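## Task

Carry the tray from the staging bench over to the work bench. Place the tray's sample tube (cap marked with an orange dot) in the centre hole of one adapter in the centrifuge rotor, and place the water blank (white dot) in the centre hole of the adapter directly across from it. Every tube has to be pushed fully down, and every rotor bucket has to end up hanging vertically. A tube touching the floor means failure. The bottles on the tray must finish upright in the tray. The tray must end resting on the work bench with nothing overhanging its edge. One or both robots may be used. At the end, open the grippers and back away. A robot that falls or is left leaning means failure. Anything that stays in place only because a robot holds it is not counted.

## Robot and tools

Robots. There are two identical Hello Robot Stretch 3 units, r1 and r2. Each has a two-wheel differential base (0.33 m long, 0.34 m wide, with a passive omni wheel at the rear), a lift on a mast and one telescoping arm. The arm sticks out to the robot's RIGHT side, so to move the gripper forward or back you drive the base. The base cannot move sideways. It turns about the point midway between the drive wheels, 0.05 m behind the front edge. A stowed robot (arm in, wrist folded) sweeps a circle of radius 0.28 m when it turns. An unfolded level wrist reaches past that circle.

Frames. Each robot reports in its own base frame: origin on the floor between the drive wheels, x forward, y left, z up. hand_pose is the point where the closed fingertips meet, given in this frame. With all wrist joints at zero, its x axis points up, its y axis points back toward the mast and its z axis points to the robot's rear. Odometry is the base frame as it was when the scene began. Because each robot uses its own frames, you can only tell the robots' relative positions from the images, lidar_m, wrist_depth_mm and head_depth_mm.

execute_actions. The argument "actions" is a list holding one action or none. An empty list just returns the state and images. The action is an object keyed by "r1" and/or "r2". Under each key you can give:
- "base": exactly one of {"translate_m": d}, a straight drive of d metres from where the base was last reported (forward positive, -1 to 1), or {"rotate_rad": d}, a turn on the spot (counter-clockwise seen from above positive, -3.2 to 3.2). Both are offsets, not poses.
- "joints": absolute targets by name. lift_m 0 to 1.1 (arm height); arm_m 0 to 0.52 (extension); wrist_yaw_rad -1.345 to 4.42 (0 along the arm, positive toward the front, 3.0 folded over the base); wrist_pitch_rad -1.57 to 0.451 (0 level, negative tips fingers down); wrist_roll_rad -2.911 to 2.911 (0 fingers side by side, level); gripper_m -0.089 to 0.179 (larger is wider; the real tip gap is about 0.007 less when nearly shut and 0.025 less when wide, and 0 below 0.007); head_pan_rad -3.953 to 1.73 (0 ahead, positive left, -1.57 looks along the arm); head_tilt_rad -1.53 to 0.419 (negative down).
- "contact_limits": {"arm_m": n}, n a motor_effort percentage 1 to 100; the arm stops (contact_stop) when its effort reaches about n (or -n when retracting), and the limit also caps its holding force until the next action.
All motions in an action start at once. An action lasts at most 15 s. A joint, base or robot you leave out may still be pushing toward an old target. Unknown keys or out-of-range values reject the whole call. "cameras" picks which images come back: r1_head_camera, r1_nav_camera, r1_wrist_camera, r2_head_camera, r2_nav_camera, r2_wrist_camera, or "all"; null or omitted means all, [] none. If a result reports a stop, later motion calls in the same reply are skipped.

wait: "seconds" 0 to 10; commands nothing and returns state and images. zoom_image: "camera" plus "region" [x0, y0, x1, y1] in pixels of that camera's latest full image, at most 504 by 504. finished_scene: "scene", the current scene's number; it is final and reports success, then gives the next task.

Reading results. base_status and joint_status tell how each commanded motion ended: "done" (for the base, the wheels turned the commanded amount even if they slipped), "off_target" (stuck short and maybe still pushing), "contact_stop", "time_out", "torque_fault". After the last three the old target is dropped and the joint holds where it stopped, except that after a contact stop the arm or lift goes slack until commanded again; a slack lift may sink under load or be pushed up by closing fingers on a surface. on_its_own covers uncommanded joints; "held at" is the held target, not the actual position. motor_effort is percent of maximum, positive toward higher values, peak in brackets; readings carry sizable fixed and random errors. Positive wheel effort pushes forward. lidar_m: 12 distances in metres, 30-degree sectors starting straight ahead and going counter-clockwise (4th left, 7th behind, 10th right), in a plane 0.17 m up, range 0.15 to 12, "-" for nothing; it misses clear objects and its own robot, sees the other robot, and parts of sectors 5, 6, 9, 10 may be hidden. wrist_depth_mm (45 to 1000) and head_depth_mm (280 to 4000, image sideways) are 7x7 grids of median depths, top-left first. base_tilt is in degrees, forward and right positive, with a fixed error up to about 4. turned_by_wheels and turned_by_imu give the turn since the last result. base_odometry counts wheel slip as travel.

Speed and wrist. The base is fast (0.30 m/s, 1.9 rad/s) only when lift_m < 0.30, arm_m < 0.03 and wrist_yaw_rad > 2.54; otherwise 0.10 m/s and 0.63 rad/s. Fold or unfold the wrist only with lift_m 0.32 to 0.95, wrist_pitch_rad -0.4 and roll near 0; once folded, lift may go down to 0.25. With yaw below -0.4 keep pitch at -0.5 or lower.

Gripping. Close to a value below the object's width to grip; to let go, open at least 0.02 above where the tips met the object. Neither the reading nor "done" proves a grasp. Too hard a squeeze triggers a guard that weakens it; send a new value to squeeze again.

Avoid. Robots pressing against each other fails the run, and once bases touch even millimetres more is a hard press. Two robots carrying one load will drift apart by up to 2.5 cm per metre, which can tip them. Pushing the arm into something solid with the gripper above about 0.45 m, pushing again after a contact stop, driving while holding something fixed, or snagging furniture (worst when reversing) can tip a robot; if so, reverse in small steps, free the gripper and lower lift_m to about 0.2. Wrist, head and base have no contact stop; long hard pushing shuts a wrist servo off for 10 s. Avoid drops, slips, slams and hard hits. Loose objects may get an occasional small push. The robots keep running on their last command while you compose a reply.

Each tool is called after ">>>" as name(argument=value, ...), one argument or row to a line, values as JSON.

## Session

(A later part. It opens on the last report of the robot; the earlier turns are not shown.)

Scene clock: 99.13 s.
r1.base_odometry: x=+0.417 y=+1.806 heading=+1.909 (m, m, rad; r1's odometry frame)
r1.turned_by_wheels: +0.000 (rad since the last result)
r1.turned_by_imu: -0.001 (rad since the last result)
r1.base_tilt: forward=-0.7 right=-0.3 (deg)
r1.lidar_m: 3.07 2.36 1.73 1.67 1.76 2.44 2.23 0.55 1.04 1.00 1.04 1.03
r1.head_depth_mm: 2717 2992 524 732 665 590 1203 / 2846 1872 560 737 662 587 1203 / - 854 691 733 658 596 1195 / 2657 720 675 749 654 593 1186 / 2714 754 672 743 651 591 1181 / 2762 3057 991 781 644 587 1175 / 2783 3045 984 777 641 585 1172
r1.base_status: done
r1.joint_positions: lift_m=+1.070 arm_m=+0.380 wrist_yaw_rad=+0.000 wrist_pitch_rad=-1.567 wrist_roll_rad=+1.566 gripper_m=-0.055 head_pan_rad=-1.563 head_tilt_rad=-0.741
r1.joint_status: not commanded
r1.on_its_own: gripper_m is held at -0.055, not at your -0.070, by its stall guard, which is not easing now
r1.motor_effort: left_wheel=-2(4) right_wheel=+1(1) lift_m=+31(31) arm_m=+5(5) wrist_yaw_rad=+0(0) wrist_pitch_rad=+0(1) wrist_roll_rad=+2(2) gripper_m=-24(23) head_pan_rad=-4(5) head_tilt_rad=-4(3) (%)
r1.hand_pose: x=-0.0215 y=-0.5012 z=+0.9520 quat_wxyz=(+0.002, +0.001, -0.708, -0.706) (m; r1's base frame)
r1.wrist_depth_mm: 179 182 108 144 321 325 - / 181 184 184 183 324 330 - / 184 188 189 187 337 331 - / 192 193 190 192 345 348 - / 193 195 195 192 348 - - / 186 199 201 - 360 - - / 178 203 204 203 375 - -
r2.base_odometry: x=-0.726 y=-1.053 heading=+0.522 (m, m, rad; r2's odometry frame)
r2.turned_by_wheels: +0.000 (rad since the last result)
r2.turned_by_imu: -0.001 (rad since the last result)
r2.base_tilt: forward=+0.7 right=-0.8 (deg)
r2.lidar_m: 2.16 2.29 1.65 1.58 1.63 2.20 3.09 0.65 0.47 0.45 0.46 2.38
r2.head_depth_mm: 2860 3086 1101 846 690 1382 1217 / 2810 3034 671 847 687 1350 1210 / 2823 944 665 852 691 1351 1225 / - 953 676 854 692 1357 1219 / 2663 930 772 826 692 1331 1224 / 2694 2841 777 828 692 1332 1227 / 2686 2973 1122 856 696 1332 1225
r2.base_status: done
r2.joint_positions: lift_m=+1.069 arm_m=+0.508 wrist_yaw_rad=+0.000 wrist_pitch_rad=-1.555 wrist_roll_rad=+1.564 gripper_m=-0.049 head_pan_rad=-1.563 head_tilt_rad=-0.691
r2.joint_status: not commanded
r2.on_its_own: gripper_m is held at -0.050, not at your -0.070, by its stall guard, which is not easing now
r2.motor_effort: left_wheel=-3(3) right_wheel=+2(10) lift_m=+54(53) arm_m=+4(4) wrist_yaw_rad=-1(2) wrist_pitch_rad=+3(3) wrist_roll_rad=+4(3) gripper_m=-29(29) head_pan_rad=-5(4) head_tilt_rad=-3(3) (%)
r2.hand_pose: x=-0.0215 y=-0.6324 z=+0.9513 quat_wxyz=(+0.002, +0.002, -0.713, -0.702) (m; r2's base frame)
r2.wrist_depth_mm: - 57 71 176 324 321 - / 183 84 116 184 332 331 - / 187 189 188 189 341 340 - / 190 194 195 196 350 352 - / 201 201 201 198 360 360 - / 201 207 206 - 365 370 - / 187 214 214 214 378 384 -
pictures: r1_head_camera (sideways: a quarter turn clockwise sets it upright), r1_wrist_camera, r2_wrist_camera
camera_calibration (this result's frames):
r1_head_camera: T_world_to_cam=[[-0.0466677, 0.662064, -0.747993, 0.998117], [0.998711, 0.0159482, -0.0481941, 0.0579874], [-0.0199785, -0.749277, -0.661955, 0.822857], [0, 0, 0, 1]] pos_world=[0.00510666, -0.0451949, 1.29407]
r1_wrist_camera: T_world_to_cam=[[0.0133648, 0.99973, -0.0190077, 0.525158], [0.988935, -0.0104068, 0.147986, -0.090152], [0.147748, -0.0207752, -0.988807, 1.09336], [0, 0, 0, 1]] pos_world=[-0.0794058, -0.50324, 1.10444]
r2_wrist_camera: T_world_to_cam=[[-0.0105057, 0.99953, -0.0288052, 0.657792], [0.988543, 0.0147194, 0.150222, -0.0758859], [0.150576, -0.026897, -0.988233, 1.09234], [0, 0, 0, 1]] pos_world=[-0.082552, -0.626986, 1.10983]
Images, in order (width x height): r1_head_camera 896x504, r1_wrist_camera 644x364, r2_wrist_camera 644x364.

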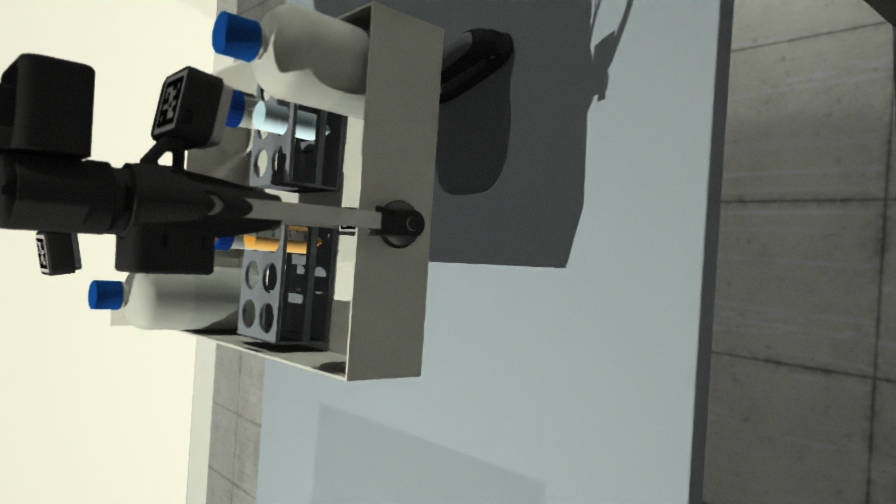

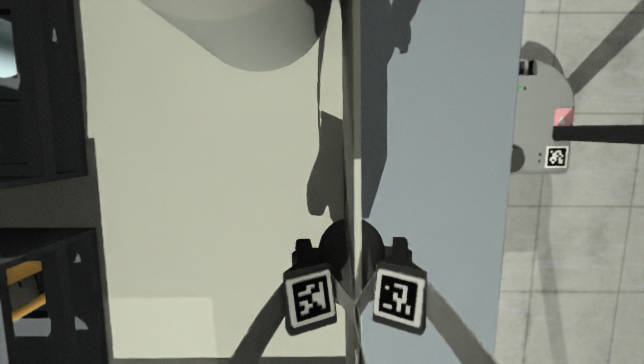

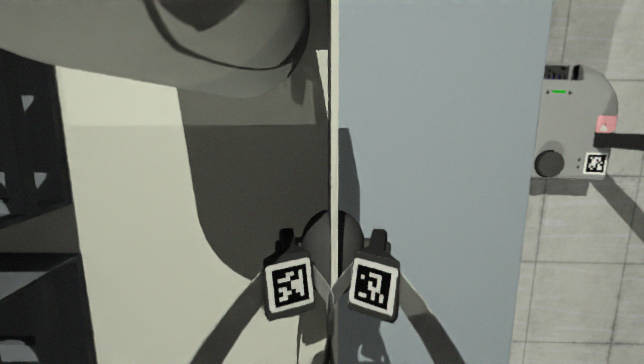

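>>> execute_actions(
  actions=[
    {"r1":{"base":{"rotate_rad":-0.022},"joints":{"arm_m":0.374}},"r2":{"base":{"rotate_rad":0.01},"joints":{"arm_m":0.502}}},
  ],
  cameras=[],
)

>>> execute_actions(
  actions=[
    {"r1":{"base":{"translate_m":-0.6}},"r2":{"base":{"translate_m":0.6}}},
  ],
  cameras=["r1_wrist_camera","r2_wrist_camera"],
)

Scene clock: 102.87 s.
r1.base_odometry: x=+0.417 y=+1.806 heading=+1.887 (m, m, rad; r1's odometry frame)
r1.turned_by_wheels: -0.022 (rad since the last result)
r1.turned_by_imu: -0.022 (rad since the last result)
r1.base_tilt: forward=-0.7 right=-0.3 (deg)
r1.lidar_m: 3.08 2.43 1.74 1.67 1.75 2.38 2.23 0.55 1.04 1.00 1.04 1.03
r1.head_depth_mm: 2739 2965 532 729 666 590 1204 / 2854 2913 558 737 661 586 1196 / - 857 689 733 660 596 1192 / 2631 725 663 749 652 593 1189 / 2696 743 675 743 649 591 1183 / 2751 3047 988 780 645 587 1179 / 2746 3001 985 776 641 583 1171
r1.base_status: done
r1.joint_positions: lift_m=+1.070 arm_m=+0.374 wrist_yaw_rad=+0.002 wrist_pitch_rad=-1.566 wrist_roll_rad=+1.566 gripper_m=-0.055 head_pan_rad=-1.563 head_tilt_rad=-0.741
r1.joint_status: all done
r1.on_its_own: gripper_m is held at -0.055, not at your -0.070, by its stall guard, which is not easing now
r1.motor_effort: left_wheel=+1(3) right_wheel=-2(5) lift_m=+31(31) arm_m=-3(4) wrist_yaw_rad=-1(1) wrist_pitch_rad=+0(0) wrist_roll_rad=+2(2) gripper_m=-20(22) head_pan_rad=-5(5) head_tilt_rad=-3(4) (%)
r1.hand_pose: x=-0.0216 y=-0.4960 z=+0.9520 quat_wxyz=(+0.003, +0.002, -0.708, -0.706) (m; r1's base frame)
r1.wrist_depth_mm: 181 179 111 172 321 322 - / 182 186 185 183 331 326 - / 187 187 188 186 336 336 - / 191 192 191 190 343 345 - / 195 196 194 195 353 - - / 183 199 198 - 355 - - / 197 203 203 204 368 - -
r2.base_odometry: x=-0.726 y=-1.053 heading=+0.532 (m, m, rad; r2's odometry frame)
r2.turned_by_wheels: +0.010 (rad since the last result)
r2.turned_by_imu: +0.010 (rad since the last result)
r2.base_tilt: forward=+0.7 right=-0.8 (deg)
r2.lidar_m: 2.16 2.27 1.65 1.58 1.64 2.22 3.09 0.65 0.47 0.45 0.46 2.38
r2.head_depth_mm: 2856 3055 1098 847 687 1375 1213 / 2756 3013 673 850 686 1353 1216 / 2814 937 661 848 689 1354 1223 / - 955 671 850 689 1354 1225 / 2658 928 772 827 690 1332 1225 / 2708 2820 774 829 693 1332 1228 / 2685 2968 1120 857 695 1336 1227
r2.base_status: done
r2.joint_positions: lift_m=+1.069 arm_m=+0.502 wrist_yaw_rad=+0.000 wrist_pitch_rad=-1.554 wrist_roll_rad=+1.564 gripper_m=-0.049 head_pan_rad=-1.563 head_tilt_rad=-0.691
r2.joint_status: all done
r2.on_its_own: gripper_m is held at -0.050, not at your -0.070, by its stall guard, which is not easing now
r2.motor_effort: left_wheel=-3(12) right_wheel=+1(13) lift_m=+53(53) arm_m=+0(3) wrist_yaw_rad=+0(0) wrist_pitch_rad=+2(3) wrist_roll_rad=+3(3) gripper_m=-26(29) head_pan_rad=-4(4) head_tilt_rad=-3(3) (%)
r2.hand_pose: x=-0.0215 y=-0.6271 z=+0.9512 quat_wxyz=(+0.002, +0.002, -0.713, -0.701) (m; r2's base frame)
r2.wrist_depth_mm: - 58 78 177 323 322 - / 184 80 124 185 331 330 - / 187 188 188 190 340 341 - / 192 194 194 197 347 348 - / 201 200 199 198 356 361 - / 201 206 206 - 367 369 - / 207 213 213 217 378 382 -
pictures: none
No camera images: the call's "cameras" was empty. Leave "cameras" out to get every camera's image.

Scene clock: 110.23 s.
r1.base_odometry: x=+0.604 y=+1.235 heading=+1.887 (m, m, rad; r1's odometry frame)
r1.turned_by_wheels: +0.000 (rad since the last result)
r1.turned_by_imu: -0.001 (rad since the last result)
r1.base_tilt: forward=-0.7 right=-0.2 (deg)
r1.lidar_m: 1.61 2.41 1.73 1.67 1.74 2.37 1.64 1.65 3.25 1.01 0.38 1.42
r1.head_depth_mm: 2707 3015 531 1891 1649 1392 1208 / 2885 2905 557 1822 1636 1379 1196 / - 856 681 1817 1611 1379 1195 / 2637 727 661 1768 1607 1370 1191 / 2718 741 674 1356 1559 1362 1179 / 2772 3042 990 780 662 784 957 / 2749 3038 983 779 641 660 1173
r1.base_status: done
r1.joint_positions: lift_m=+1.070 arm_m=+0.374 wrist_yaw_rad=+0.002 wrist_pitch_rad=-1.566 wrist_roll_rad=+1.566 gripper_m=-0.055 head_pan_rad=-1.563 head_tilt_rad=-0.741
r1.joint_status: not commanded
r1.on_its_own: gripper_m is held at -0.055, not at your -0.070, by its stall guard, which is not easing now
r1.motor_effort: left_wheel=+1(2) right_wheel=-2(7) lift_m=+31(31) arm_m=-2(3) wrist_yaw_rad=-1(1) wrist_pitch_rad=+0(0) wrist_roll_rad=+2(2) gripper_m=-21(22) head_pan_rad=-5(5) head_tilt_rad=-4(3) (%)
r1.hand_pose: x=-0.0216 y=-0.4959 z=+0.9520 quat_wxyz=(+0.003, +0.002, -0.708, -0.706) (m; r1's base frame)
r1.wrist_depth_mm: 180 181 110 170 - - - / 182 184 184 184 - - - / 186 189 187 188 - - - / 191 192 190 191 - - - / 194 196 196 193 - - - / 183 200 199 - - - - / 188 203 203 204 371 - -
r2.base_odometry: x=-0.209 y=-0.748 heading=+0.532 (m, m, rad; r2's odometry frame)
r2.turned_by_wheels: +0.000 (rad since the last result)
r2.turned_by_imu: -0.002 (rad since the last result)
r2.base_tilt: forward=+0.7 right=-0.8 (deg)
r2.lidar_m: 1.58 2.29 1.66 1.59 1.65 2.22 3.68 0.64 0.48 1.09 3.24 1.57
r2.head_depth_mm: 2829 3064 1099 847 686 730 1032 / 2762 2950 670 878 1592 1416 990 / 2814 933 663 1955 1601 1408 1214 / - 954 718 1885 1683 1413 1216 / 2657 943 776 1769 1688 1421 1225 / 2709 886 773 2029 1679 1422 1223 / 2709 2981 2695 2090 1683 1419 1224
r2.base_status: done
r2.joint_positions: lift_m=+1.069 arm_m=+0.502 wrist_yaw_rad=+0.000 wrist_pitch_rad=-1.554 wrist_roll_rad=+1.564 gripper_m=-0.049 head_pan_rad=-1.563 head_tilt_rad=-0.691
r2.joint_status: not commanded
r2.on_its_own: gripper_m is held at -0.050, not at your -0.070, by its stall guard, which is not easing now
r2.motor_effort: left_wheel=-3(1) right_wheel=+0(7) lift_m=+53(53) arm_m=+0(0) wrist_yaw_rad=+0(0) wrist_pitch_rad=+2(2) wrist_roll_rad=+3(3) gripper_m=-26(26) head_pan_rad=-4(4) head_tilt_rad=-2(3) (%)
r2.hand_pose: x=-0.0215 y=-0.6269 z=+0.9512 quat_wxyz=(+0.002, +0.002, -0.713, -0.701) (m; r2's base frame)
r2.wrist_depth_mm: - 57 76 177 324 325 - / 184 79 123 185 - - - / 187 189 188 190 - - - / 191 194 194 196 - - - / 201 199 200 199 - - - / 200 208 206 - - - - / 206 213 214 217 - - -
pictures: r1_wrist_camera, r2_wrist_camera
camera_calibration (this result's frames):
r1_wrist_camera: T_world_to_cam=[[0.0117903, 0.99974, -0.0195313, 0.52032], [0.98895, -0.00877178, 0.147991, -0.0892535], [0.147781, -0.0210604, -0.988796, 1.09331], [0, 0, 0, 1]] pos_world=[-0.0794387, -0.497942, 1.10443]
r2_wrist_camera: T_world_to_cam=[[-0.0106811, 0.999512, -0.0293459, 0.652826], [0.98854, 0.0149742, 0.150214, -0.0757938], [0.15058, -0.0274051, -0.988218, 1.09214], [0, 0, 0, 1]] pos_world=[-0.0825564, -0.621442, 1.10982]
Images, in order (width x height): r1_wrist_camera 644x364, r2_wrist_camera 644x364.

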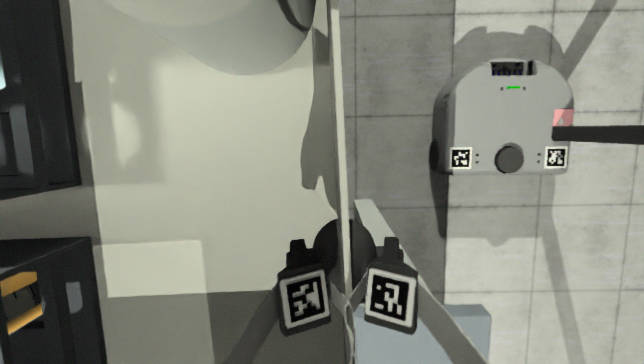

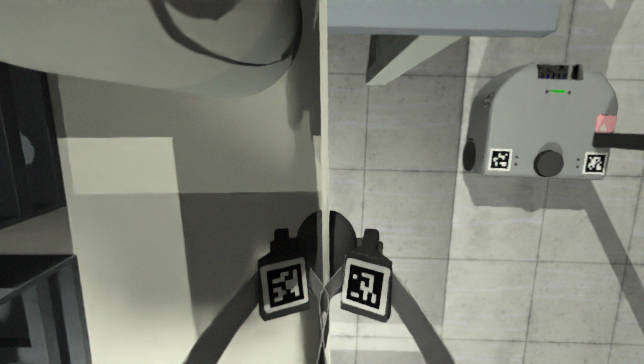

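>>> execute_actions(
  actions=[
    {"r1":{"base":{"translate_m":-0.8},"joints":{"head_pan_rad":-2.3,"head_tilt_rad":-0.5}},"r2":{"base":{"translate_m":0.8}}},
  ],
  cameras=["r1_wrist_camera","r2_wrist_camera"],
)

>>> execute_actions(
  actions=[
    {"r1":{"base":{"translate_m":-0.8}},"r2":{"base":{"translate_m":0.8}}},
  ],
  cameras=["r1_wrist_camera","r2_wrist_camera","r1_nav_camera","r2_nav_camera"],
)

Scene clock: 121.13 s.
r1.base_odometry: x=+0.853 y=+0.475 heading=+1.888 (m, m, rad; r1's odometry frame)
r1.turned_by_wheels: +0.000 (rad since the last result)
r1.turned_by_imu: -0.002 (rad since the last result)
r1.base_tilt: forward=-0.8 right=-0.2 (deg)
r1.lidar_m: 2.41 2.38 1.74 1.68 1.73 2.35 2.25 0.88 1.29 1.46 1.39 1.02
r1.head_depth_mm: - - - - - 1560 1366 / - - - - - 1588 1295 / 3913 - - - 1915 1630 1348 / 3617 - - - 1909 1612 1341 / 3329 - - - 1827 1605 1332 / 3113 - - 2595 2011 1598 1320 / 2875 - - 2689 1865 1589 1320
r1.base_status: done
r1.joint_positions: lift_m=+1.070 arm_m=+0.374 wrist_yaw_rad=+0.002 wrist_pitch_rad=-1.567 wrist_roll_rad=+1.566 gripper_m=-0.055 head_pan_rad=-2.293 head_tilt_rad=-0.508
r1.joint_status: all done
r1.on_its_own: gripper_m is held at -0.055, not at your -0.070, by its stall guard, which is not easing now
r1.motor_effort: left_wheel=+1(2) right_wheel=-2(6) lift_m=+31(31) arm_m=+0(2) wrist_yaw_rad=-1(1) wrist_pitch_rad=+0(0) wrist_roll_rad=+2(2) gripper_m=-22(21) head_pan_rad=-5(58) head_tilt_rad=+3(17) (%)
r1.hand_pose: x=-0.0216 y=-0.4957 z=+0.9520 quat_wxyz=(+0.003, +0.002, -0.708, -0.706) (m; r1's base frame)
r1.wrist_depth_mm: 180 180 109 167 - - - / 183 185 184 185 - - - / 186 189 188 187 - - - / 191 193 191 192 - - - / 196 196 194 194 - - - / 181 199 199 - - - - / 177 205 204 203 - - -
r2.base_odometry: x=+0.481 y=-0.342 heading=+0.532 (m, m, rad; r2's odometry frame)
r2.turned_by_wheels: +0.000 (rad since the last result)
r2.turned_by_imu: -0.001 (rad since the last result)
r2.base_tilt: forward=+0.5 right=-0.9 (deg)
r2.lidar_m: 1.57 2.31 1.67 1.60 1.65 2.24 1.79 1.10 1.47 1.45 1.28 0.83
r2.head_depth_mm: 2810 3102 2698 2049 1671 1404 1217 / 2767 2986 672 2080 1676 1420 1212 / 2790 932 662 2064 1683 1419 1224 / - 952 760 1877 1692 1419 1217 / 2618 864 773 1752 1675 1416 1228 / 2680 883 772 2042 1685 1420 1228 / 2693 2980 2729 2087 1694 1426 1222
r2.base_status: done
r2.joint_positions: lift_m=+1.069 arm_m=+0.502 wrist_yaw_rad=+0.000 wrist_pitch_rad=-1.554 wrist_roll_rad=+1.564 gripper_m=-0.049 head_pan_rad=-1.563 head_tilt_rad=-0.691
r2.joint_status: not commanded
r2.on_its_own: gripper_m is held at -0.050, not at your -0.070, by its stall guard, which is not easing now
r2.motor_effort: left_wheel=-2(2) right_wheel=+0(8) lift_m=+54(53) arm_m=+1(1) wrist_yaw_rad=+0(1) wrist_pitch_rad=+3(2) wrist_roll_rad=+3(4) gripper_m=-27(27) head_pan_rad=-4(4) head_tilt_rad=-3(2) (%)
r2.hand_pose: x=-0.0215 y=-0.6268 z=+0.9513 quat_wxyz=(+0.003, +0.002, -0.713, -0.702) (m; r2's base frame)
r2.wrist_depth_mm: - 57 75 178 - - - / 183 77 121 184 - - - / 186 188 188 190 - - - / 190 194 194 197 - - - / 201 201 200 199 - - - / 201 207 207 - - - - / 189 214 214 - - - -
pictures: r1_wrist_camera, r2_wrist_camera
camera_calibration (this result's frames):
r1_wrist_camera: T_world_to_cam=[[0.0117063, 0.999745, -0.0193265, 0.51997], [0.988951, -0.00871906, 0.147989, -0.0892227], [0.147783, -0.0208453, -0.9888, 1.09343], [0, 0, 0, 1]] pos_world=[-0.0794405, -0.497822, 1.10444]
r2_wrist_camera: T_world_to_cam=[[-0.010943, 0.999516, -0.0291326, 0.65247], [0.988536, 0.0152011, 0.150217, -0.0756524], [0.150587, -0.0271548, -0.988224, 1.09231], [0, 0, 0, 1]] pos_world=[-0.082563, -0.621342, 1.10982]
Images, in order (width x height): r1_wrist_camera 644x364, r2_wrist_camera 644x364.

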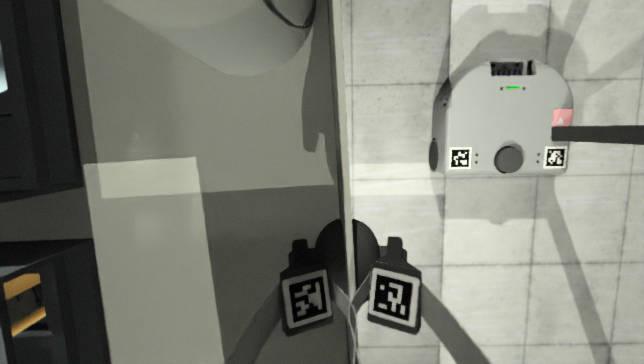

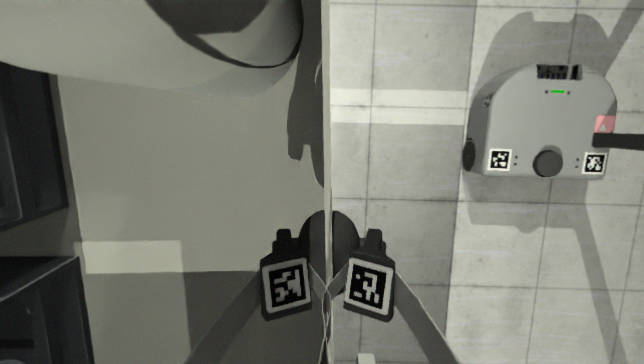

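Scene clock: 130.50 s.
r1.base_odometry: x=+1.103 y=-0.285 heading=+1.888 (m, m, rad; r1's odometry frame)
r1.turned_by_wheels: +0.000 (rad since the last result)
r1.turned_by_imu: -0.003 (rad since the last result)
r1.base_tilt: forward=-0.7 right=-0.3 (deg)
r1.lidar_m: 1.80 2.40 1.73 1.66 1.72 2.32 1.65 1.47 1.07 0.38 3.24 2.03
r1.head_depth_mm: 3549 3649 - - - 1618 1359 / 3819 - - - - 1631 1358 / 3961 - - - 813 1539 1346 / 3639 - - - 837 705 1342 / 3360 - - - 832 661 1297 / 3105 - - 1067 829 656 588 / 2872 - - 1099 764 652 543
r1.base_status: done
r1.joint_positions: lift_m=+1.070 arm_m=+0.374 wrist_yaw_rad=+0.002 wrist_pitch_rad=-1.567 wrist_roll_rad=+1.566 gripper_m=-0.055 head_pan_rad=-2.293 head_tilt_rad=-0.507
r1.joint_status: not commanded
r1.on_its_own: gripper_m is held at -0.055, not at your -0.070, by its stall guard, which is not easing now
r1.motor_effort: left_wheel=+1(1) right_wheel=-3(7) lift_m=+31(31) arm_m=+1(1) wrist_yaw_rad=-2(2) wrist_pitch_rad=+0(0) wrist_roll_rad=+2(2) gripper_m=-22(22) head_pan_rad=-5(5) head_tilt_rad=+2(3) (%)
r1.hand_pose: x=-0.0216 y=-0.4956 z=+0.9520 quat_wxyz=(+0.003, +0.002, -0.708, -0.706) (m; r1's base frame)
r1.wrist_depth_mm: 181 180 108 167 319 - - / 183 186 185 184 324 330 - / 186 189 189 188 334 - - / 187 192 191 189 343 - - / 195 196 196 193 348 - - / 173 200 198 - - - - / 176 201 203 204 - - -
r2.base_odometry: x=+1.170 y=+0.064 heading=+0.532 (m, m, rad; r2's odometry frame)
r2.turned_by_wheels: +0.000 (rad since the last result)
r2.turned_by_imu: -0.001 (rad since the last result)
r2.base_tilt: forward=+0.7 right=-0.9 (deg)
r2.lidar_m: 1.77 2.34 1.69 1.61 1.67 2.26 1.86 1.87 3.25 0.41 0.43 0.58
r2.head_depth_mm: 2794 3061 2658 2067 1673 1411 1219 / 2755 2953 670 2055 1679 1414 1223 / 2814 916 659 1939 710 624 1171 / - 952 761 852 690 624 1193 / 2598 925 774 829 692 624 1228 / 2688 895 769 826 693 610 1226 / 2669 2964 1117 839 694 611 1225
r2.base_status: done
r2.joint_positions: lift_m=+1.069 arm_m=+0.502 wrist_yaw_rad=+0.000 wrist_pitch_rad=-1.554 wrist_roll_rad=+1.564 gripper_m=-0.049 head_pan_rad=-1.563 head_tilt_rad=-0.691
r2.joint_status: not commanded
r2.on_its_own: gripper_m is held at -0.050, not at your -0.070, by its stall guard, which is not easing now
r2.motor_effort: left_wheel=-2(2) right_wheel=+0(8) lift_m=+53(53) arm_m=+2(2) wrist_yaw_rad=+0(0) wrist_pitch_rad=+2(3) wrist_roll_rad=+3(3) gripper_m=-27(27) head_pan_rad=-4(4) head_tilt_rad=-3(3) (%)
r2.hand_pose: x=-0.0215 y=-0.6267 z=+0.9513 quat_wxyz=(+0.003, +0.002, -0.713, -0.702) (m; r2's base frame)
r2.wrist_depth_mm: - 56 74 179 - - - / 183 76 119 184 - - - / 187 189 188 190 341 338 - / 191 194 194 197 347 349 - / 200 200 201 199 357 358 - / 200 208 206 - 367 368 - / 188 215 214 216 380 377 -
pictures: r1_nav_camera (sideways: a quarter turn counterclockwise sets it upright), r1_wrist_camera, r2_nav_camera (sideways: a quarter turn counterclockwise sets it upright), r2_wrist_camera
camera_calibration (this result's frames):
r1_nav_camera: T_world_to_cam=[[-0.32829, -0.35229, 0.876423, -1.09862], [-0.764679, 0.643818, -0.0276417, 0.0926424], [-0.554519, -0.679257, -0.480747, 0.589778], [0, 0, 0, 1]] pos_world=[0.0372202, -0.0460655, 1.24895]
r1_wrist_camera: T_world_to_cam=[[0.0114105, 0.99975, -0.0192251, 0.519798], [0.988953, -0.00844148, 0.147988, -0.089077], [0.147789, -0.0207013, -0.988802, 1.09351], [0, 0, 0, 1]] pos_world=[-0.0794467, -0.497783, 1.10444]
r2_nav_camera: T_world_to_cam=[[0.0260294, -0.609689, 0.792214, -0.992014], [-0.998937, -0.0460294, -0.00260269, 0.0609162], [0.0380519, -0.791303, -0.610238, 0.753829], [0, 0, 0, 1]] pos_world=[0.0579883, -0.00550758, 1.24606]
r2_wrist_camera: T_world_to_cam=[[-0.0112487, 0.999515, -0.029035, 0.652303], [0.988531, 0.0154888, 0.150219, -0.0754688], [0.150595, -0.0270122, -0.988226, 1.09241], [0, 0, 0, 1]] pos_world=[-0.0825708, -0.621309, 1.10982]
Images, in order (width x height): r1_nav_camera 672x504, r1_wrist_camera 644x364, r2_nav_camera 672x504, r2_wrist_camera 644x364.

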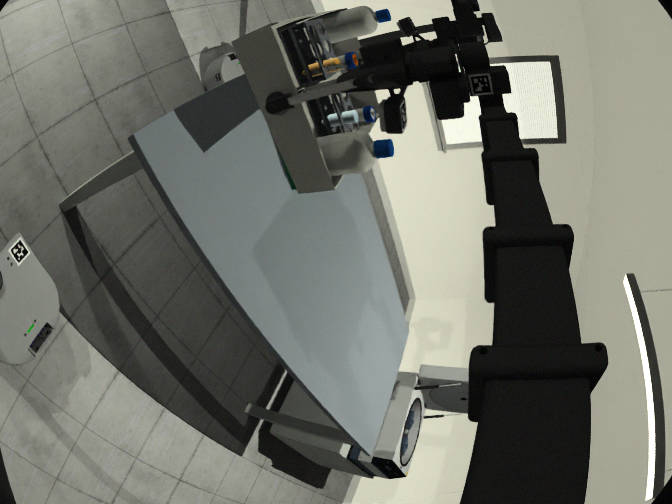

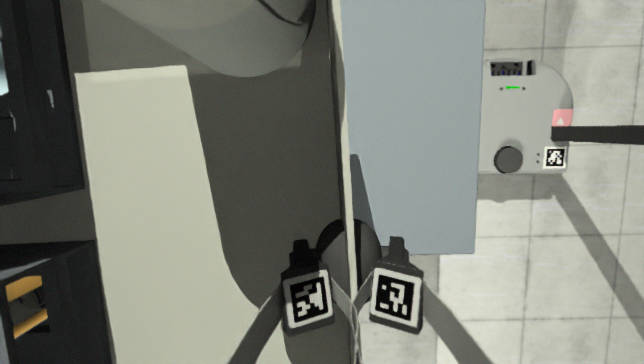

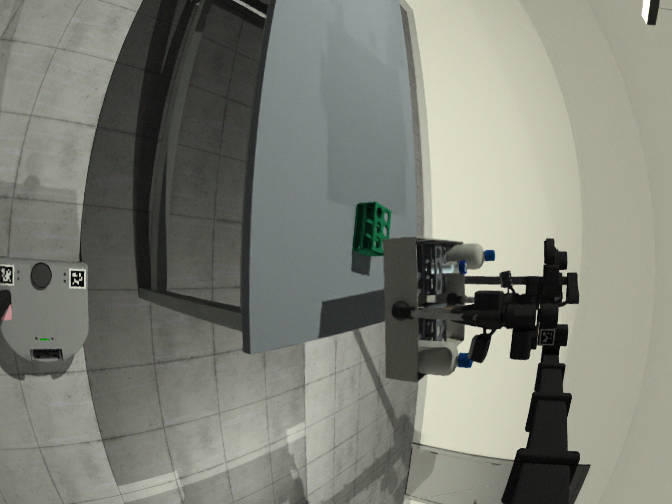

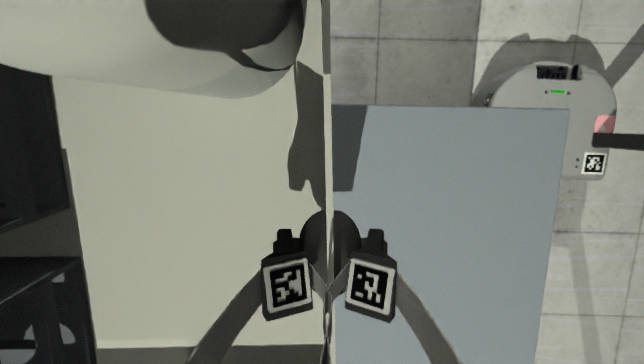

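>>> execute_actions(
  actions=[
    {"r1":{"base":{"translate_m":-0.9},"joints":{"arm_m":0.38}},"r2":{"base":{"translate_m":0.9},"joints":{"arm_m":0.506}}},
  ],
  cameras=["r1_wrist_camera","r2_wrist_camera","r1_nav_camera","r1_head_camera"],
)

>>> execute_actions(
  actions=[
    {"r1":{"joints":{"lift_m":0.93}},"r2":{"joints":{"lift_m":0.93}}},
  ],
  cameras=["r1_wrist_camera","r2_wrist_camera","r1_nav_camera"],
)

Scene clock: 144.37 s.
r1.base_odometry: x=+1.383 y=-1.140 heading=+1.888 (m, m, rad; r1's odometry frame)
r1.turned_by_wheels: +0.000 (rad since the last result)
r1.turned_by_imu: -0.006 (rad since the last result)
r1.base_tilt: forward=-0.8 right=-0.3 (deg)
r1.lidar_m: 2.70 2.40 1.72 1.65 1.70 2.29 2.61 0.65 0.97 1.05 1.08 0.96
r1.head_depth_mm: 2628 2684 - - - 1223 1347 / 1353 - - - - 1050 1237 / 1196 - - - 812 896 1220 / 1094 - - - 836 729 1312 / 3404 - - - 831 663 1334 / 3140 - - 1058 824 658 1235 / 2908 - - 1100 765 652 558
r1.base_status: done
r1.joint_positions: lift_m=+1.070 arm_m=+0.379 wrist_yaw_rad=+0.002 wrist_pitch_rad=-1.567 wrist_roll_rad=+1.566 gripper_m=-0.052 head_pan_rad=-2.293 head_tilt_rad=-0.507
r1.joint_status: all done
r1.on_its_own: gripper_m is held at -0.053, not at your -0.070, by its stall guard, which is not easing now
r1.motor_effort: left_wheel=+2(2) right_wheel=-3(6) lift_m=+31(31) arm_m=+12(13) wrist_yaw_rad=-1(2) wrist_pitch_rad=+0(1) wrist_roll_rad=+2(2) gripper_m=-24(25) head_pan_rad=-5(5) head_tilt_rad=+3(2) (%)
r1.hand_pose: x=-0.0216 y=-0.5006 z=+0.9520 quat_wxyz=(+0.003, +0.002, -0.708, -0.706) (m; r1's base frame)
r1.wrist_depth_mm: 182 184 107 161 319 - - / 184 189 186 186 329 - - / 185 190 190 189 333 - - / 189 193 192 192 346 - - / 196 196 196 194 347 - - / 175 199 199 - 356 - - / 174 201 203 203 372 - -
r2.base_odometry: x=+1.946 y=+0.520 heading=+0.532 (m, m, rad; r2's odometry frame)
r2.turned_by_wheels: +0.000 (rad since the last result)
r2.turned_by_imu: +0.001 (rad since the last result)
r2.base_tilt: forward=+0.8 right=-0.8 (deg)
r2.lidar_m: 2.52 2.35 1.70 1.63 1.69 2.28 2.74 0.58 0.42 0.40 0.41 0.56
r2.head_depth_mm: 2793 3055 1104 847 686 620 1216 / 2753 2931 673 850 687 620 1221 / 2802 925 659 848 690 607 1214 / - 953 761 851 692 608 1230 / 2608 931 773 826 692 611 1217 / 2666 891 775 828 694 597 1225 / 2674 2936 1126 855 694 596 1227
r2.base_status: done
r2.joint_positions: lift_m=+1.069 arm_m=+0.505 wrist_yaw_rad=+0.001 wrist_pitch_rad=-1.555 wrist_roll_rad=+1.564 gripper_m=-0.049 head_pan_rad=-1.563 head_tilt_rad=-0.691
r2.joint_status: all done
r2.on_its_own: gripper_m is held at -0.050, not at your -0.070, by its stall guard, which is not easing now
r2.motor_effort: left_wheel=-3(2) right_wheel=+0(6) lift_m=+53(53) arm_m=+8(9) wrist_yaw_rad=+0(0) wrist_pitch_rad=+3(3) wrist_roll_rad=+3(3) gripper_m=-31(30) head_pan_rad=-4(4) head_tilt_rad=-3(3) (%)
r2.hand_pose: x=-0.0216 y=-0.6299 z=+0.9513 quat_wxyz=(+0.003, +0.002, -0.712, -0.702) (m; r2's base frame)
r2.wrist_depth_mm: - 55 69 175 323 322 326 / 182 72 114 183 330 330 - / 186 188 188 189 339 340 340 / 191 194 194 195 350 346 - / 202 201 201 197 358 357 - / 193 207 207 - 367 368 - / 207 216 215 216 380 377 -
pictures: r1_head_camera (sideways: a quarter turn clockwise sets it upright), r1_nav_camera (sideways: a quarter turn counterclockwise sets it upright), r1_wrist_camera, r2_wrist_camera
camera_calibration (this result's frames):
r1_head_camera: T_world_to_cam=[[0.280279, 0.381256, -0.880958, 1.16948], [0.747567, -0.662389, -0.0488244, 0.0603547], [-0.602152, -0.644891, -0.470668, 0.577546], [0, 0, 0, 1]] pos_world=[-0.0251288, -0.0334374, 1.30504]
r1_nav_camera: T_world_to_cam=[[-0.328286, -0.352278, 0.876429, -1.09863], [-0.764673, 0.643826, -0.0276414, 0.092642], [-0.55453, -0.679256, -0.480737, 0.589765], [0, 0, 0, 1]] pos_world=[0.0372193, -0.0460663, 1.24895]
r1_wrist_camera: T_world_to_cam=[[0.0113877, 0.999758, -0.0188291, 0.524386], [0.988953, -0.00847758, 0.147984, -0.0891337], [0.147788, -0.0203064, -0.988811, 1.09362], [0, 0, 0, 1]] pos_world=[-0.0794472, -0.502807, 1.10445]
r2_wrist_camera: T_world_to_cam=[[-0.0113317, 0.999526, -0.0286296, 0.655074], [0.98853, 0.01551, 0.150225, -0.075412], [0.150597, -0.026599, -0.988237, 1.0926], [0, 0, 0, 1]] pos_world=[-0.0825729, -0.624532, 1.10983]
Images, in order (width x height): r1_head_camera 896x504, r1_nav_camera 672x504, r1_wrist_camera 644x364, r2_wrist_camera 644x364.

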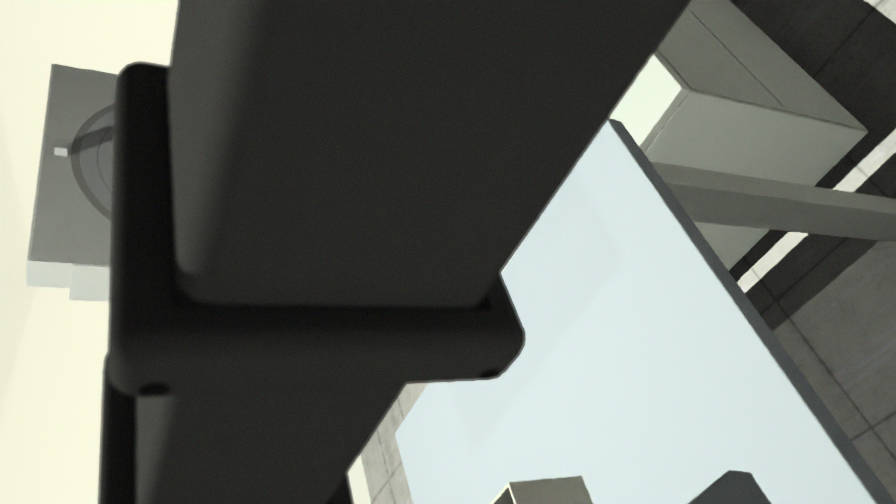

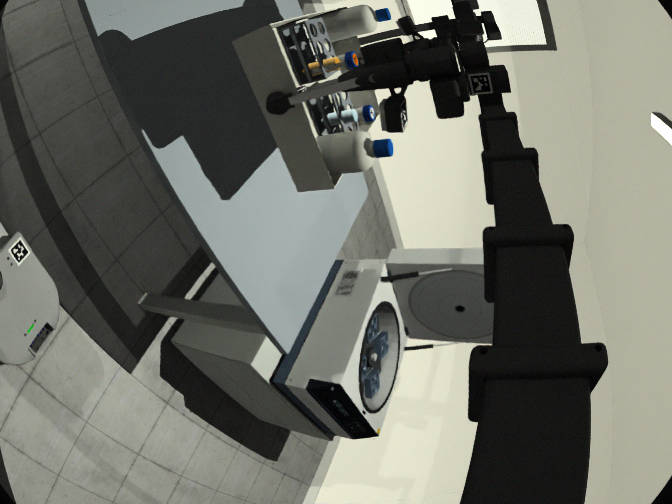

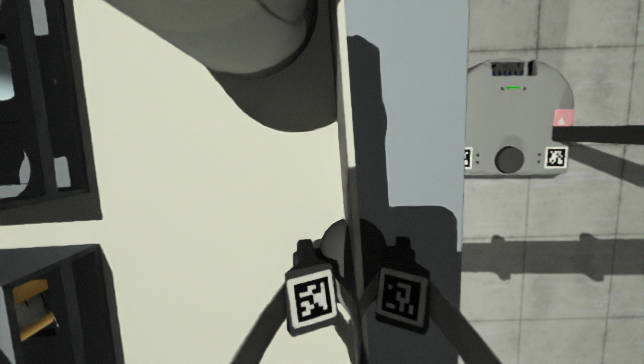

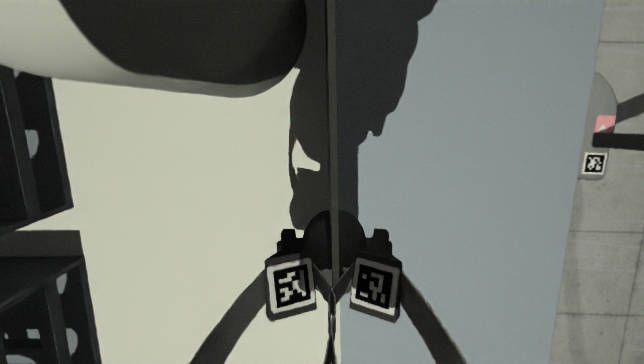

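Scene clock: 146.47 s.
r1.base_odometry: x=+1.383 y=-1.140 heading=+1.888 (m, m, rad; r1's odometry frame)
r1.turned_by_wheels: +0.000 (rad since the last result)
r1.turned_by_imu: +0.000 (rad since the last result)
r1.base_tilt: forward=-0.7 right=-0.3 (deg)
r1.lidar_m: 2.69 2.39 1.72 1.65 1.70 2.29 2.61 0.65 0.97 1.05 1.08 0.96
r1.head_depth_mm: 2603 2748 2850 1081 1034 1210 1363 / 1350 1444 1548 1096 1090 1049 1186 / 1198 1294 1430 1185 846 851 - / 1096 1177 1288 1308 840 720 - / 3414 3621 3841 2757 864 - - / 3178 3405 3645 1114 912 - 1236 / 2919 3182 3397 1161 - 613 558
r1.base_status: not commanded
r1.joint_positions: lift_m=+0.930 arm_m=+0.379 wrist_yaw_rad=+0.002 wrist_pitch_rad=-1.567 wrist_roll_rad=+1.566 gripper_m=-0.052 head_pan_rad=-2.293 head_tilt_rad=-0.507
r1.joint_status: all done
r1.on_its_own: gripper_m is held at -0.053, not at your -0.070, by its stall guard, which is not easing now
r1.motor_effort: left_wheel=+1(3) right_wheel=-2(3) lift_m=+26(29) arm_m=+11(12) wrist_yaw_rad=-2(1) wrist_pitch_rad=+0(0) wrist_roll_rad=+2(2) gripper_m=-24(24) head_pan_rad=-5(5) head_tilt_rad=+3(3) (%)
r1.hand_pose: x=-0.0216 y=-0.5006 z=+0.8122 quat_wxyz=(+0.003, +0.002, -0.708, -0.706) (m; r1's base frame)
r1.wrist_depth_mm: 181 182 108 161 190 190 905 / 184 186 184 186 194 195 886 / 187 188 188 189 198 198 900 / 188 192 194 193 204 203 963 / 196 195 196 195 208 207 996 / 173 201 199 - 211 212 - / 173 202 204 202 219 218 -
r2.base_odometry: x=+1.946 y=+0.520 heading=+0.532 (m, m, rad; r2's odometry frame)
r2.turned_by_wheels: +0.000 (rad since the last result)
r2.turned_by_imu: +0.000 (rad since the last result)
r2.base_tilt: forward=+0.7 right=-0.8 (deg)
r2.lidar_m: 2.52 2.34 1.70 1.63 1.69 2.28 2.74 0.58 0.42 0.40 0.41 0.56
r2.head_depth_mm: 2743 3048 - - 668 619 1221 / 2735 2955 1031 774 688 620 1221 / 2711 - 905 753 689 607 1219 / 2651 - 1001 776 692 608 1228 / 880 2891 942 837 693 610 1224 / 2655 2950 1029 840 692 597 1223 / 2656 2933 1124 859 693 597 1233
r2.base_status: not commanded
r2.joint_positions: lift_m=+0.930 arm_m=+0.505 wrist_yaw_rad=+0.001 wrist_pitch_rad=-1.555 wrist_roll_rad=+1.564 gripper_m=-0.049 head_pan_rad=-1.563 head_tilt_rad=-0.691
r2.joint_status: all done
r2.on_its_own: gripper_m is held at -0.050, not at your -0.070, by its stall guard, which is not easing now
r2.motor_effort: left_wheel=-3(2) right_wheel=+0(0) lift_m=+26(51) arm_m=+8(8) wrist_yaw_rad=+0(0) wrist_pitch_rad=+3(2) wrist_roll_rad=+3(3) gripper_m=-30(30) head_pan_rad=-4(4) head_tilt_rad=-3(3) (%)
r2.hand_pose: x=-0.0216 y=-0.6299 z=+0.8124 quat_wxyz=(+0.003, +0.002, -0.712, -0.702) (m; r2's base frame)
r2.wrist_depth_mm: - 55 69 176 194 193 193 / 182 72 114 183 198 198 199 / 186 188 188 189 204 204 204 / 191 195 194 195 209 208 209 / 201 201 201 198 214 214 215 / 192 208 207 - 220 221 221 / 207 216 215 217 227 227 227
pictures: r1_nav_camera (sideways: a quarter turn counterclockwise sets it upright), r1_wrist_camera, r2_wrist_camera
camera_calibration (this result's frames):
r1_nav_camera: T_world_to_cam=[[-0.328287, -0.352278, 0.876429, -1.09863], [-0.764672, 0.643826, -0.0276414, 0.092642], [-0.554531, -0.679255, -0.480737, 0.589765], [0, 0, 0, 1]] pos_world=[0.0372193, -0.0460663, 1.24895]
r1_wrist_camera: T_world_to_cam=[[0.0113871, 0.999758, -0.0188346, 0.521763], [0.988953, -0.00847611, 0.147984, -0.0684553], [0.147788, -0.0203117, -0.98881, 0.955453], [0, 0, 0, 1]] pos_world=[-0.0794472, -0.50281, 0.964719]
r2_wrist_camera: T_world_to_cam=[[-0.011333, 0.999526, -0.0286295, 0.651101], [0.98853, 0.0155112, 0.150225, -0.0545497], [0.150597, -0.0265987, -0.988237, 0.955368], [0, 0, 0, 1]] pos_world=[-0.082573, -0.624535, 0.970965]
Images, in order (width x height): r1_nav_camera 672x504, r1_wrist_camera 644x364, r2_wrist_camera 644x364.

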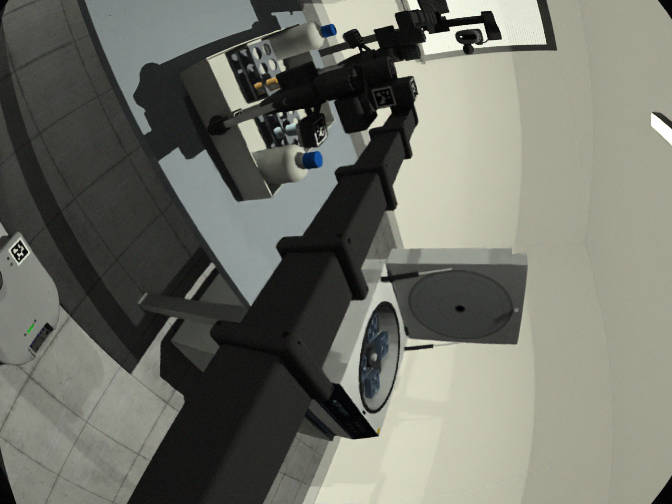

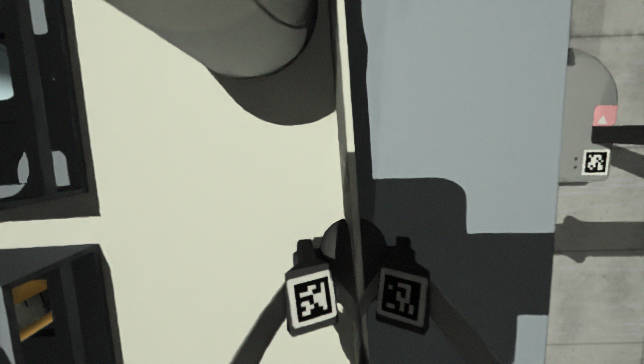

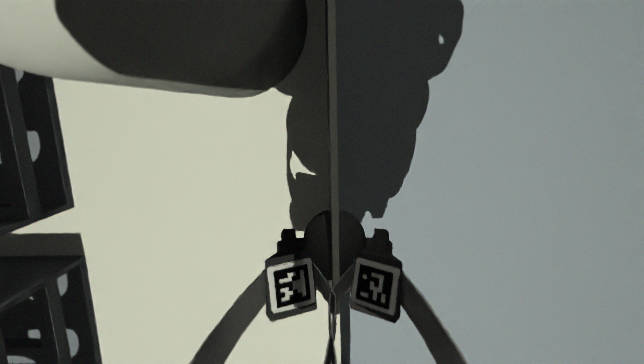

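>>> execute_actions(
  actions=[
    {"r1":{"joints":{"lift_m":0.913}},"r2":{"joints":{"lift_m":0.918}}},
  ],
  cameras=[],
)

>>> execute_actions(
  actions=[
    {"r1":{"joints":{"gripper_m":0.06}},"r2":{"joints":{"gripper_m":0.06}}},
  ],
  cameras=[],
)

>>> execute_actions(
  actions=[
    {"r1":{"joints":{"lift_m":1.1,"head_pan_rad":-1.57,"head_tilt_rad":-0.65}},"r2":{"joints":{"lift_m":1.09}}},
  ],
  cameras=[],
)

>>> execute_actions(
  actions=[
    {"r1":{"joints":{"arm_m":0.49,"wrist_roll_rad":0,"wrist_pitch_rad":-1.45,"gripper_m":0.08}},"r2":{"joints":{"arm_m":0.0,"head_pan_rad":-1.0,"head_tilt_rad":-0.45}}},
  ],
  cameras=["r1_wrist_camera","r1_head_camera","r2_head_camera"],
)

Scene clock: 151.07 s.
r1.base_odometry: x=+1.383 y=-1.140 heading=+1.888 (m, m, rad; r1's odometry frame)
r1.turned_by_wheels: +0.000 (rad since the last result)
r1.turned_by_imu: +0.000 (rad since the last result)
r1.base_tilt: forward=-0.7 right=-0.4 (deg)
r1.lidar_m: 2.69 2.39 1.71 1.64 1.70 2.28 2.61 0.65 0.98 1.05 1.08 0.96
r1.head_depth_mm: 2614 2755 2849 1084 1031 1217 1345 / 1355 1442 1548 1088 1092 1047 1186 / 1197 1293 1433 1183 845 888 - / 1095 1172 1292 1307 841 706 - / 3399 3650 3822 2762 850 - - / 3174 3389 3634 1116 892 - 1251 / 2937 3201 3397 1132 - - 557
r1.base_status: not commanded
r1.joint_positions: lift_m=+0.917 arm_m=+0.379 wrist_yaw_rad=+0.002 wrist_pitch_rad=-1.567 wrist_roll_rad=+1.566 gripper_m=-0.052 head_pan_rad=-2.293 head_tilt_rad=-0.507
r1.joint_status: lift_m contact_stop (moved -0.013 of -0.017)
r1.on_its_own: gripper_m is held at -0.053, not at your -0.070, by its stall guard, which is not easing now; lift_m is slack since a contact_stop, until your next command for it (your +0.913 is given up)
r1.motor_effort: left_wheel=+1(2) right_wheel=-2(3) lift_m=+24(26) arm_m=+11(12) wrist_yaw_rad=-2(2) wrist_pitch_rad=+1(0) wrist_roll_rad=+2(2) gripper_m=-23(24) head_pan_rad=-5(5) head_tilt_rad=+3(3) (%)
r1.hand_pose: x=-0.0216 y=-0.5005 z=+0.7994 quat_wxyz=(+0.003, +0.002, -0.708, -0.706) (m; r1's base frame)
r1.wrist_depth_mm: 176 176 104 166 179 178 879 / 180 182 182 181 183 183 896 / 184 187 186 183 185 186 188 / 188 191 190 188 192 192 939 / 194 195 193 193 196 195 940 / 174 200 198 - 200 200 - / 175 204 203 204 209 206 -
r2.base_odometry: x=+1.946 y=+0.520 heading=+0.532 (m, m, rad; r2's odometry frame)
r2.turned_by_wheels: +0.000 (rad since the last result)
r2.turned_by_imu: +0.000 (rad since the last result)
r2.base_tilt: forward=+0.8 right=-1.0 (deg)
r2.lidar_m: 2.51 2.35 1.70 1.63 1.69 2.28 2.74 0.58 0.42 0.40 0.41 0.56
r2.head_depth_mm: 2752 3053 - - 668 621 1219 / 2729 2935 980 771 689 621 1219 / 2701 - 1031 753 689 608 1219 / 2637 - - 846 690 609 1223 / 981 2862 938 850 695 609 1226 / 2659 2941 1028 842 694 596 1225 / 2664 2923 1125 857 695 597 1222
r2.base_status: not commanded
r2.joint_positions: lift_m=+0.918 arm_m=+0.505 wrist_yaw_rad=+0.001 wrist_pitch_rad=-1.555 wrist_roll_rad=+1.564 gripper_m=-0.049 head_pan_rad=-1.563 head_tilt_rad=-0.691
r2.joint_status: all done
r2.on_its_own: gripper_m is held at -0.050, not at your -0.070, by its stall guard, which is not easing now
r2.motor_effort: left_wheel=-2(3) right_wheel=+0(0) lift_m=+23(28) arm_m=+8(8) wrist_yaw_rad=+0(0) wrist_pitch_rad=+3(3) wrist_roll_rad=+3(3) gripper_m=-30(30) head_pan_rad=-4(4) head_tilt_rad=-3(3) (%)
r2.hand_pose: x=-0.0216 y=-0.6299 z=+0.8005 quat_wxyz=(+0.003, +0.002, -0.712, -0.702) (m; r2's base frame)
r2.wrist_depth_mm: - 59 74 180 183 183 183 / 185 87 116 185 187 188 187 / 188 190 190 190 192 192 192 / 191 195 194 195 198 198 197 / 201 201 201 198 202 202 202 / 196 207 206 - 208 207 208 / 205 213 213 213 215 214 215
pictures: none
No camera images: the call's "cameras" was empty. Leave "cameras" out to get every camera's image.

not run: a stop came earlier in this reply.

not run: a stop came earlier in this reply.

not run: a stop came earlier in this reply.


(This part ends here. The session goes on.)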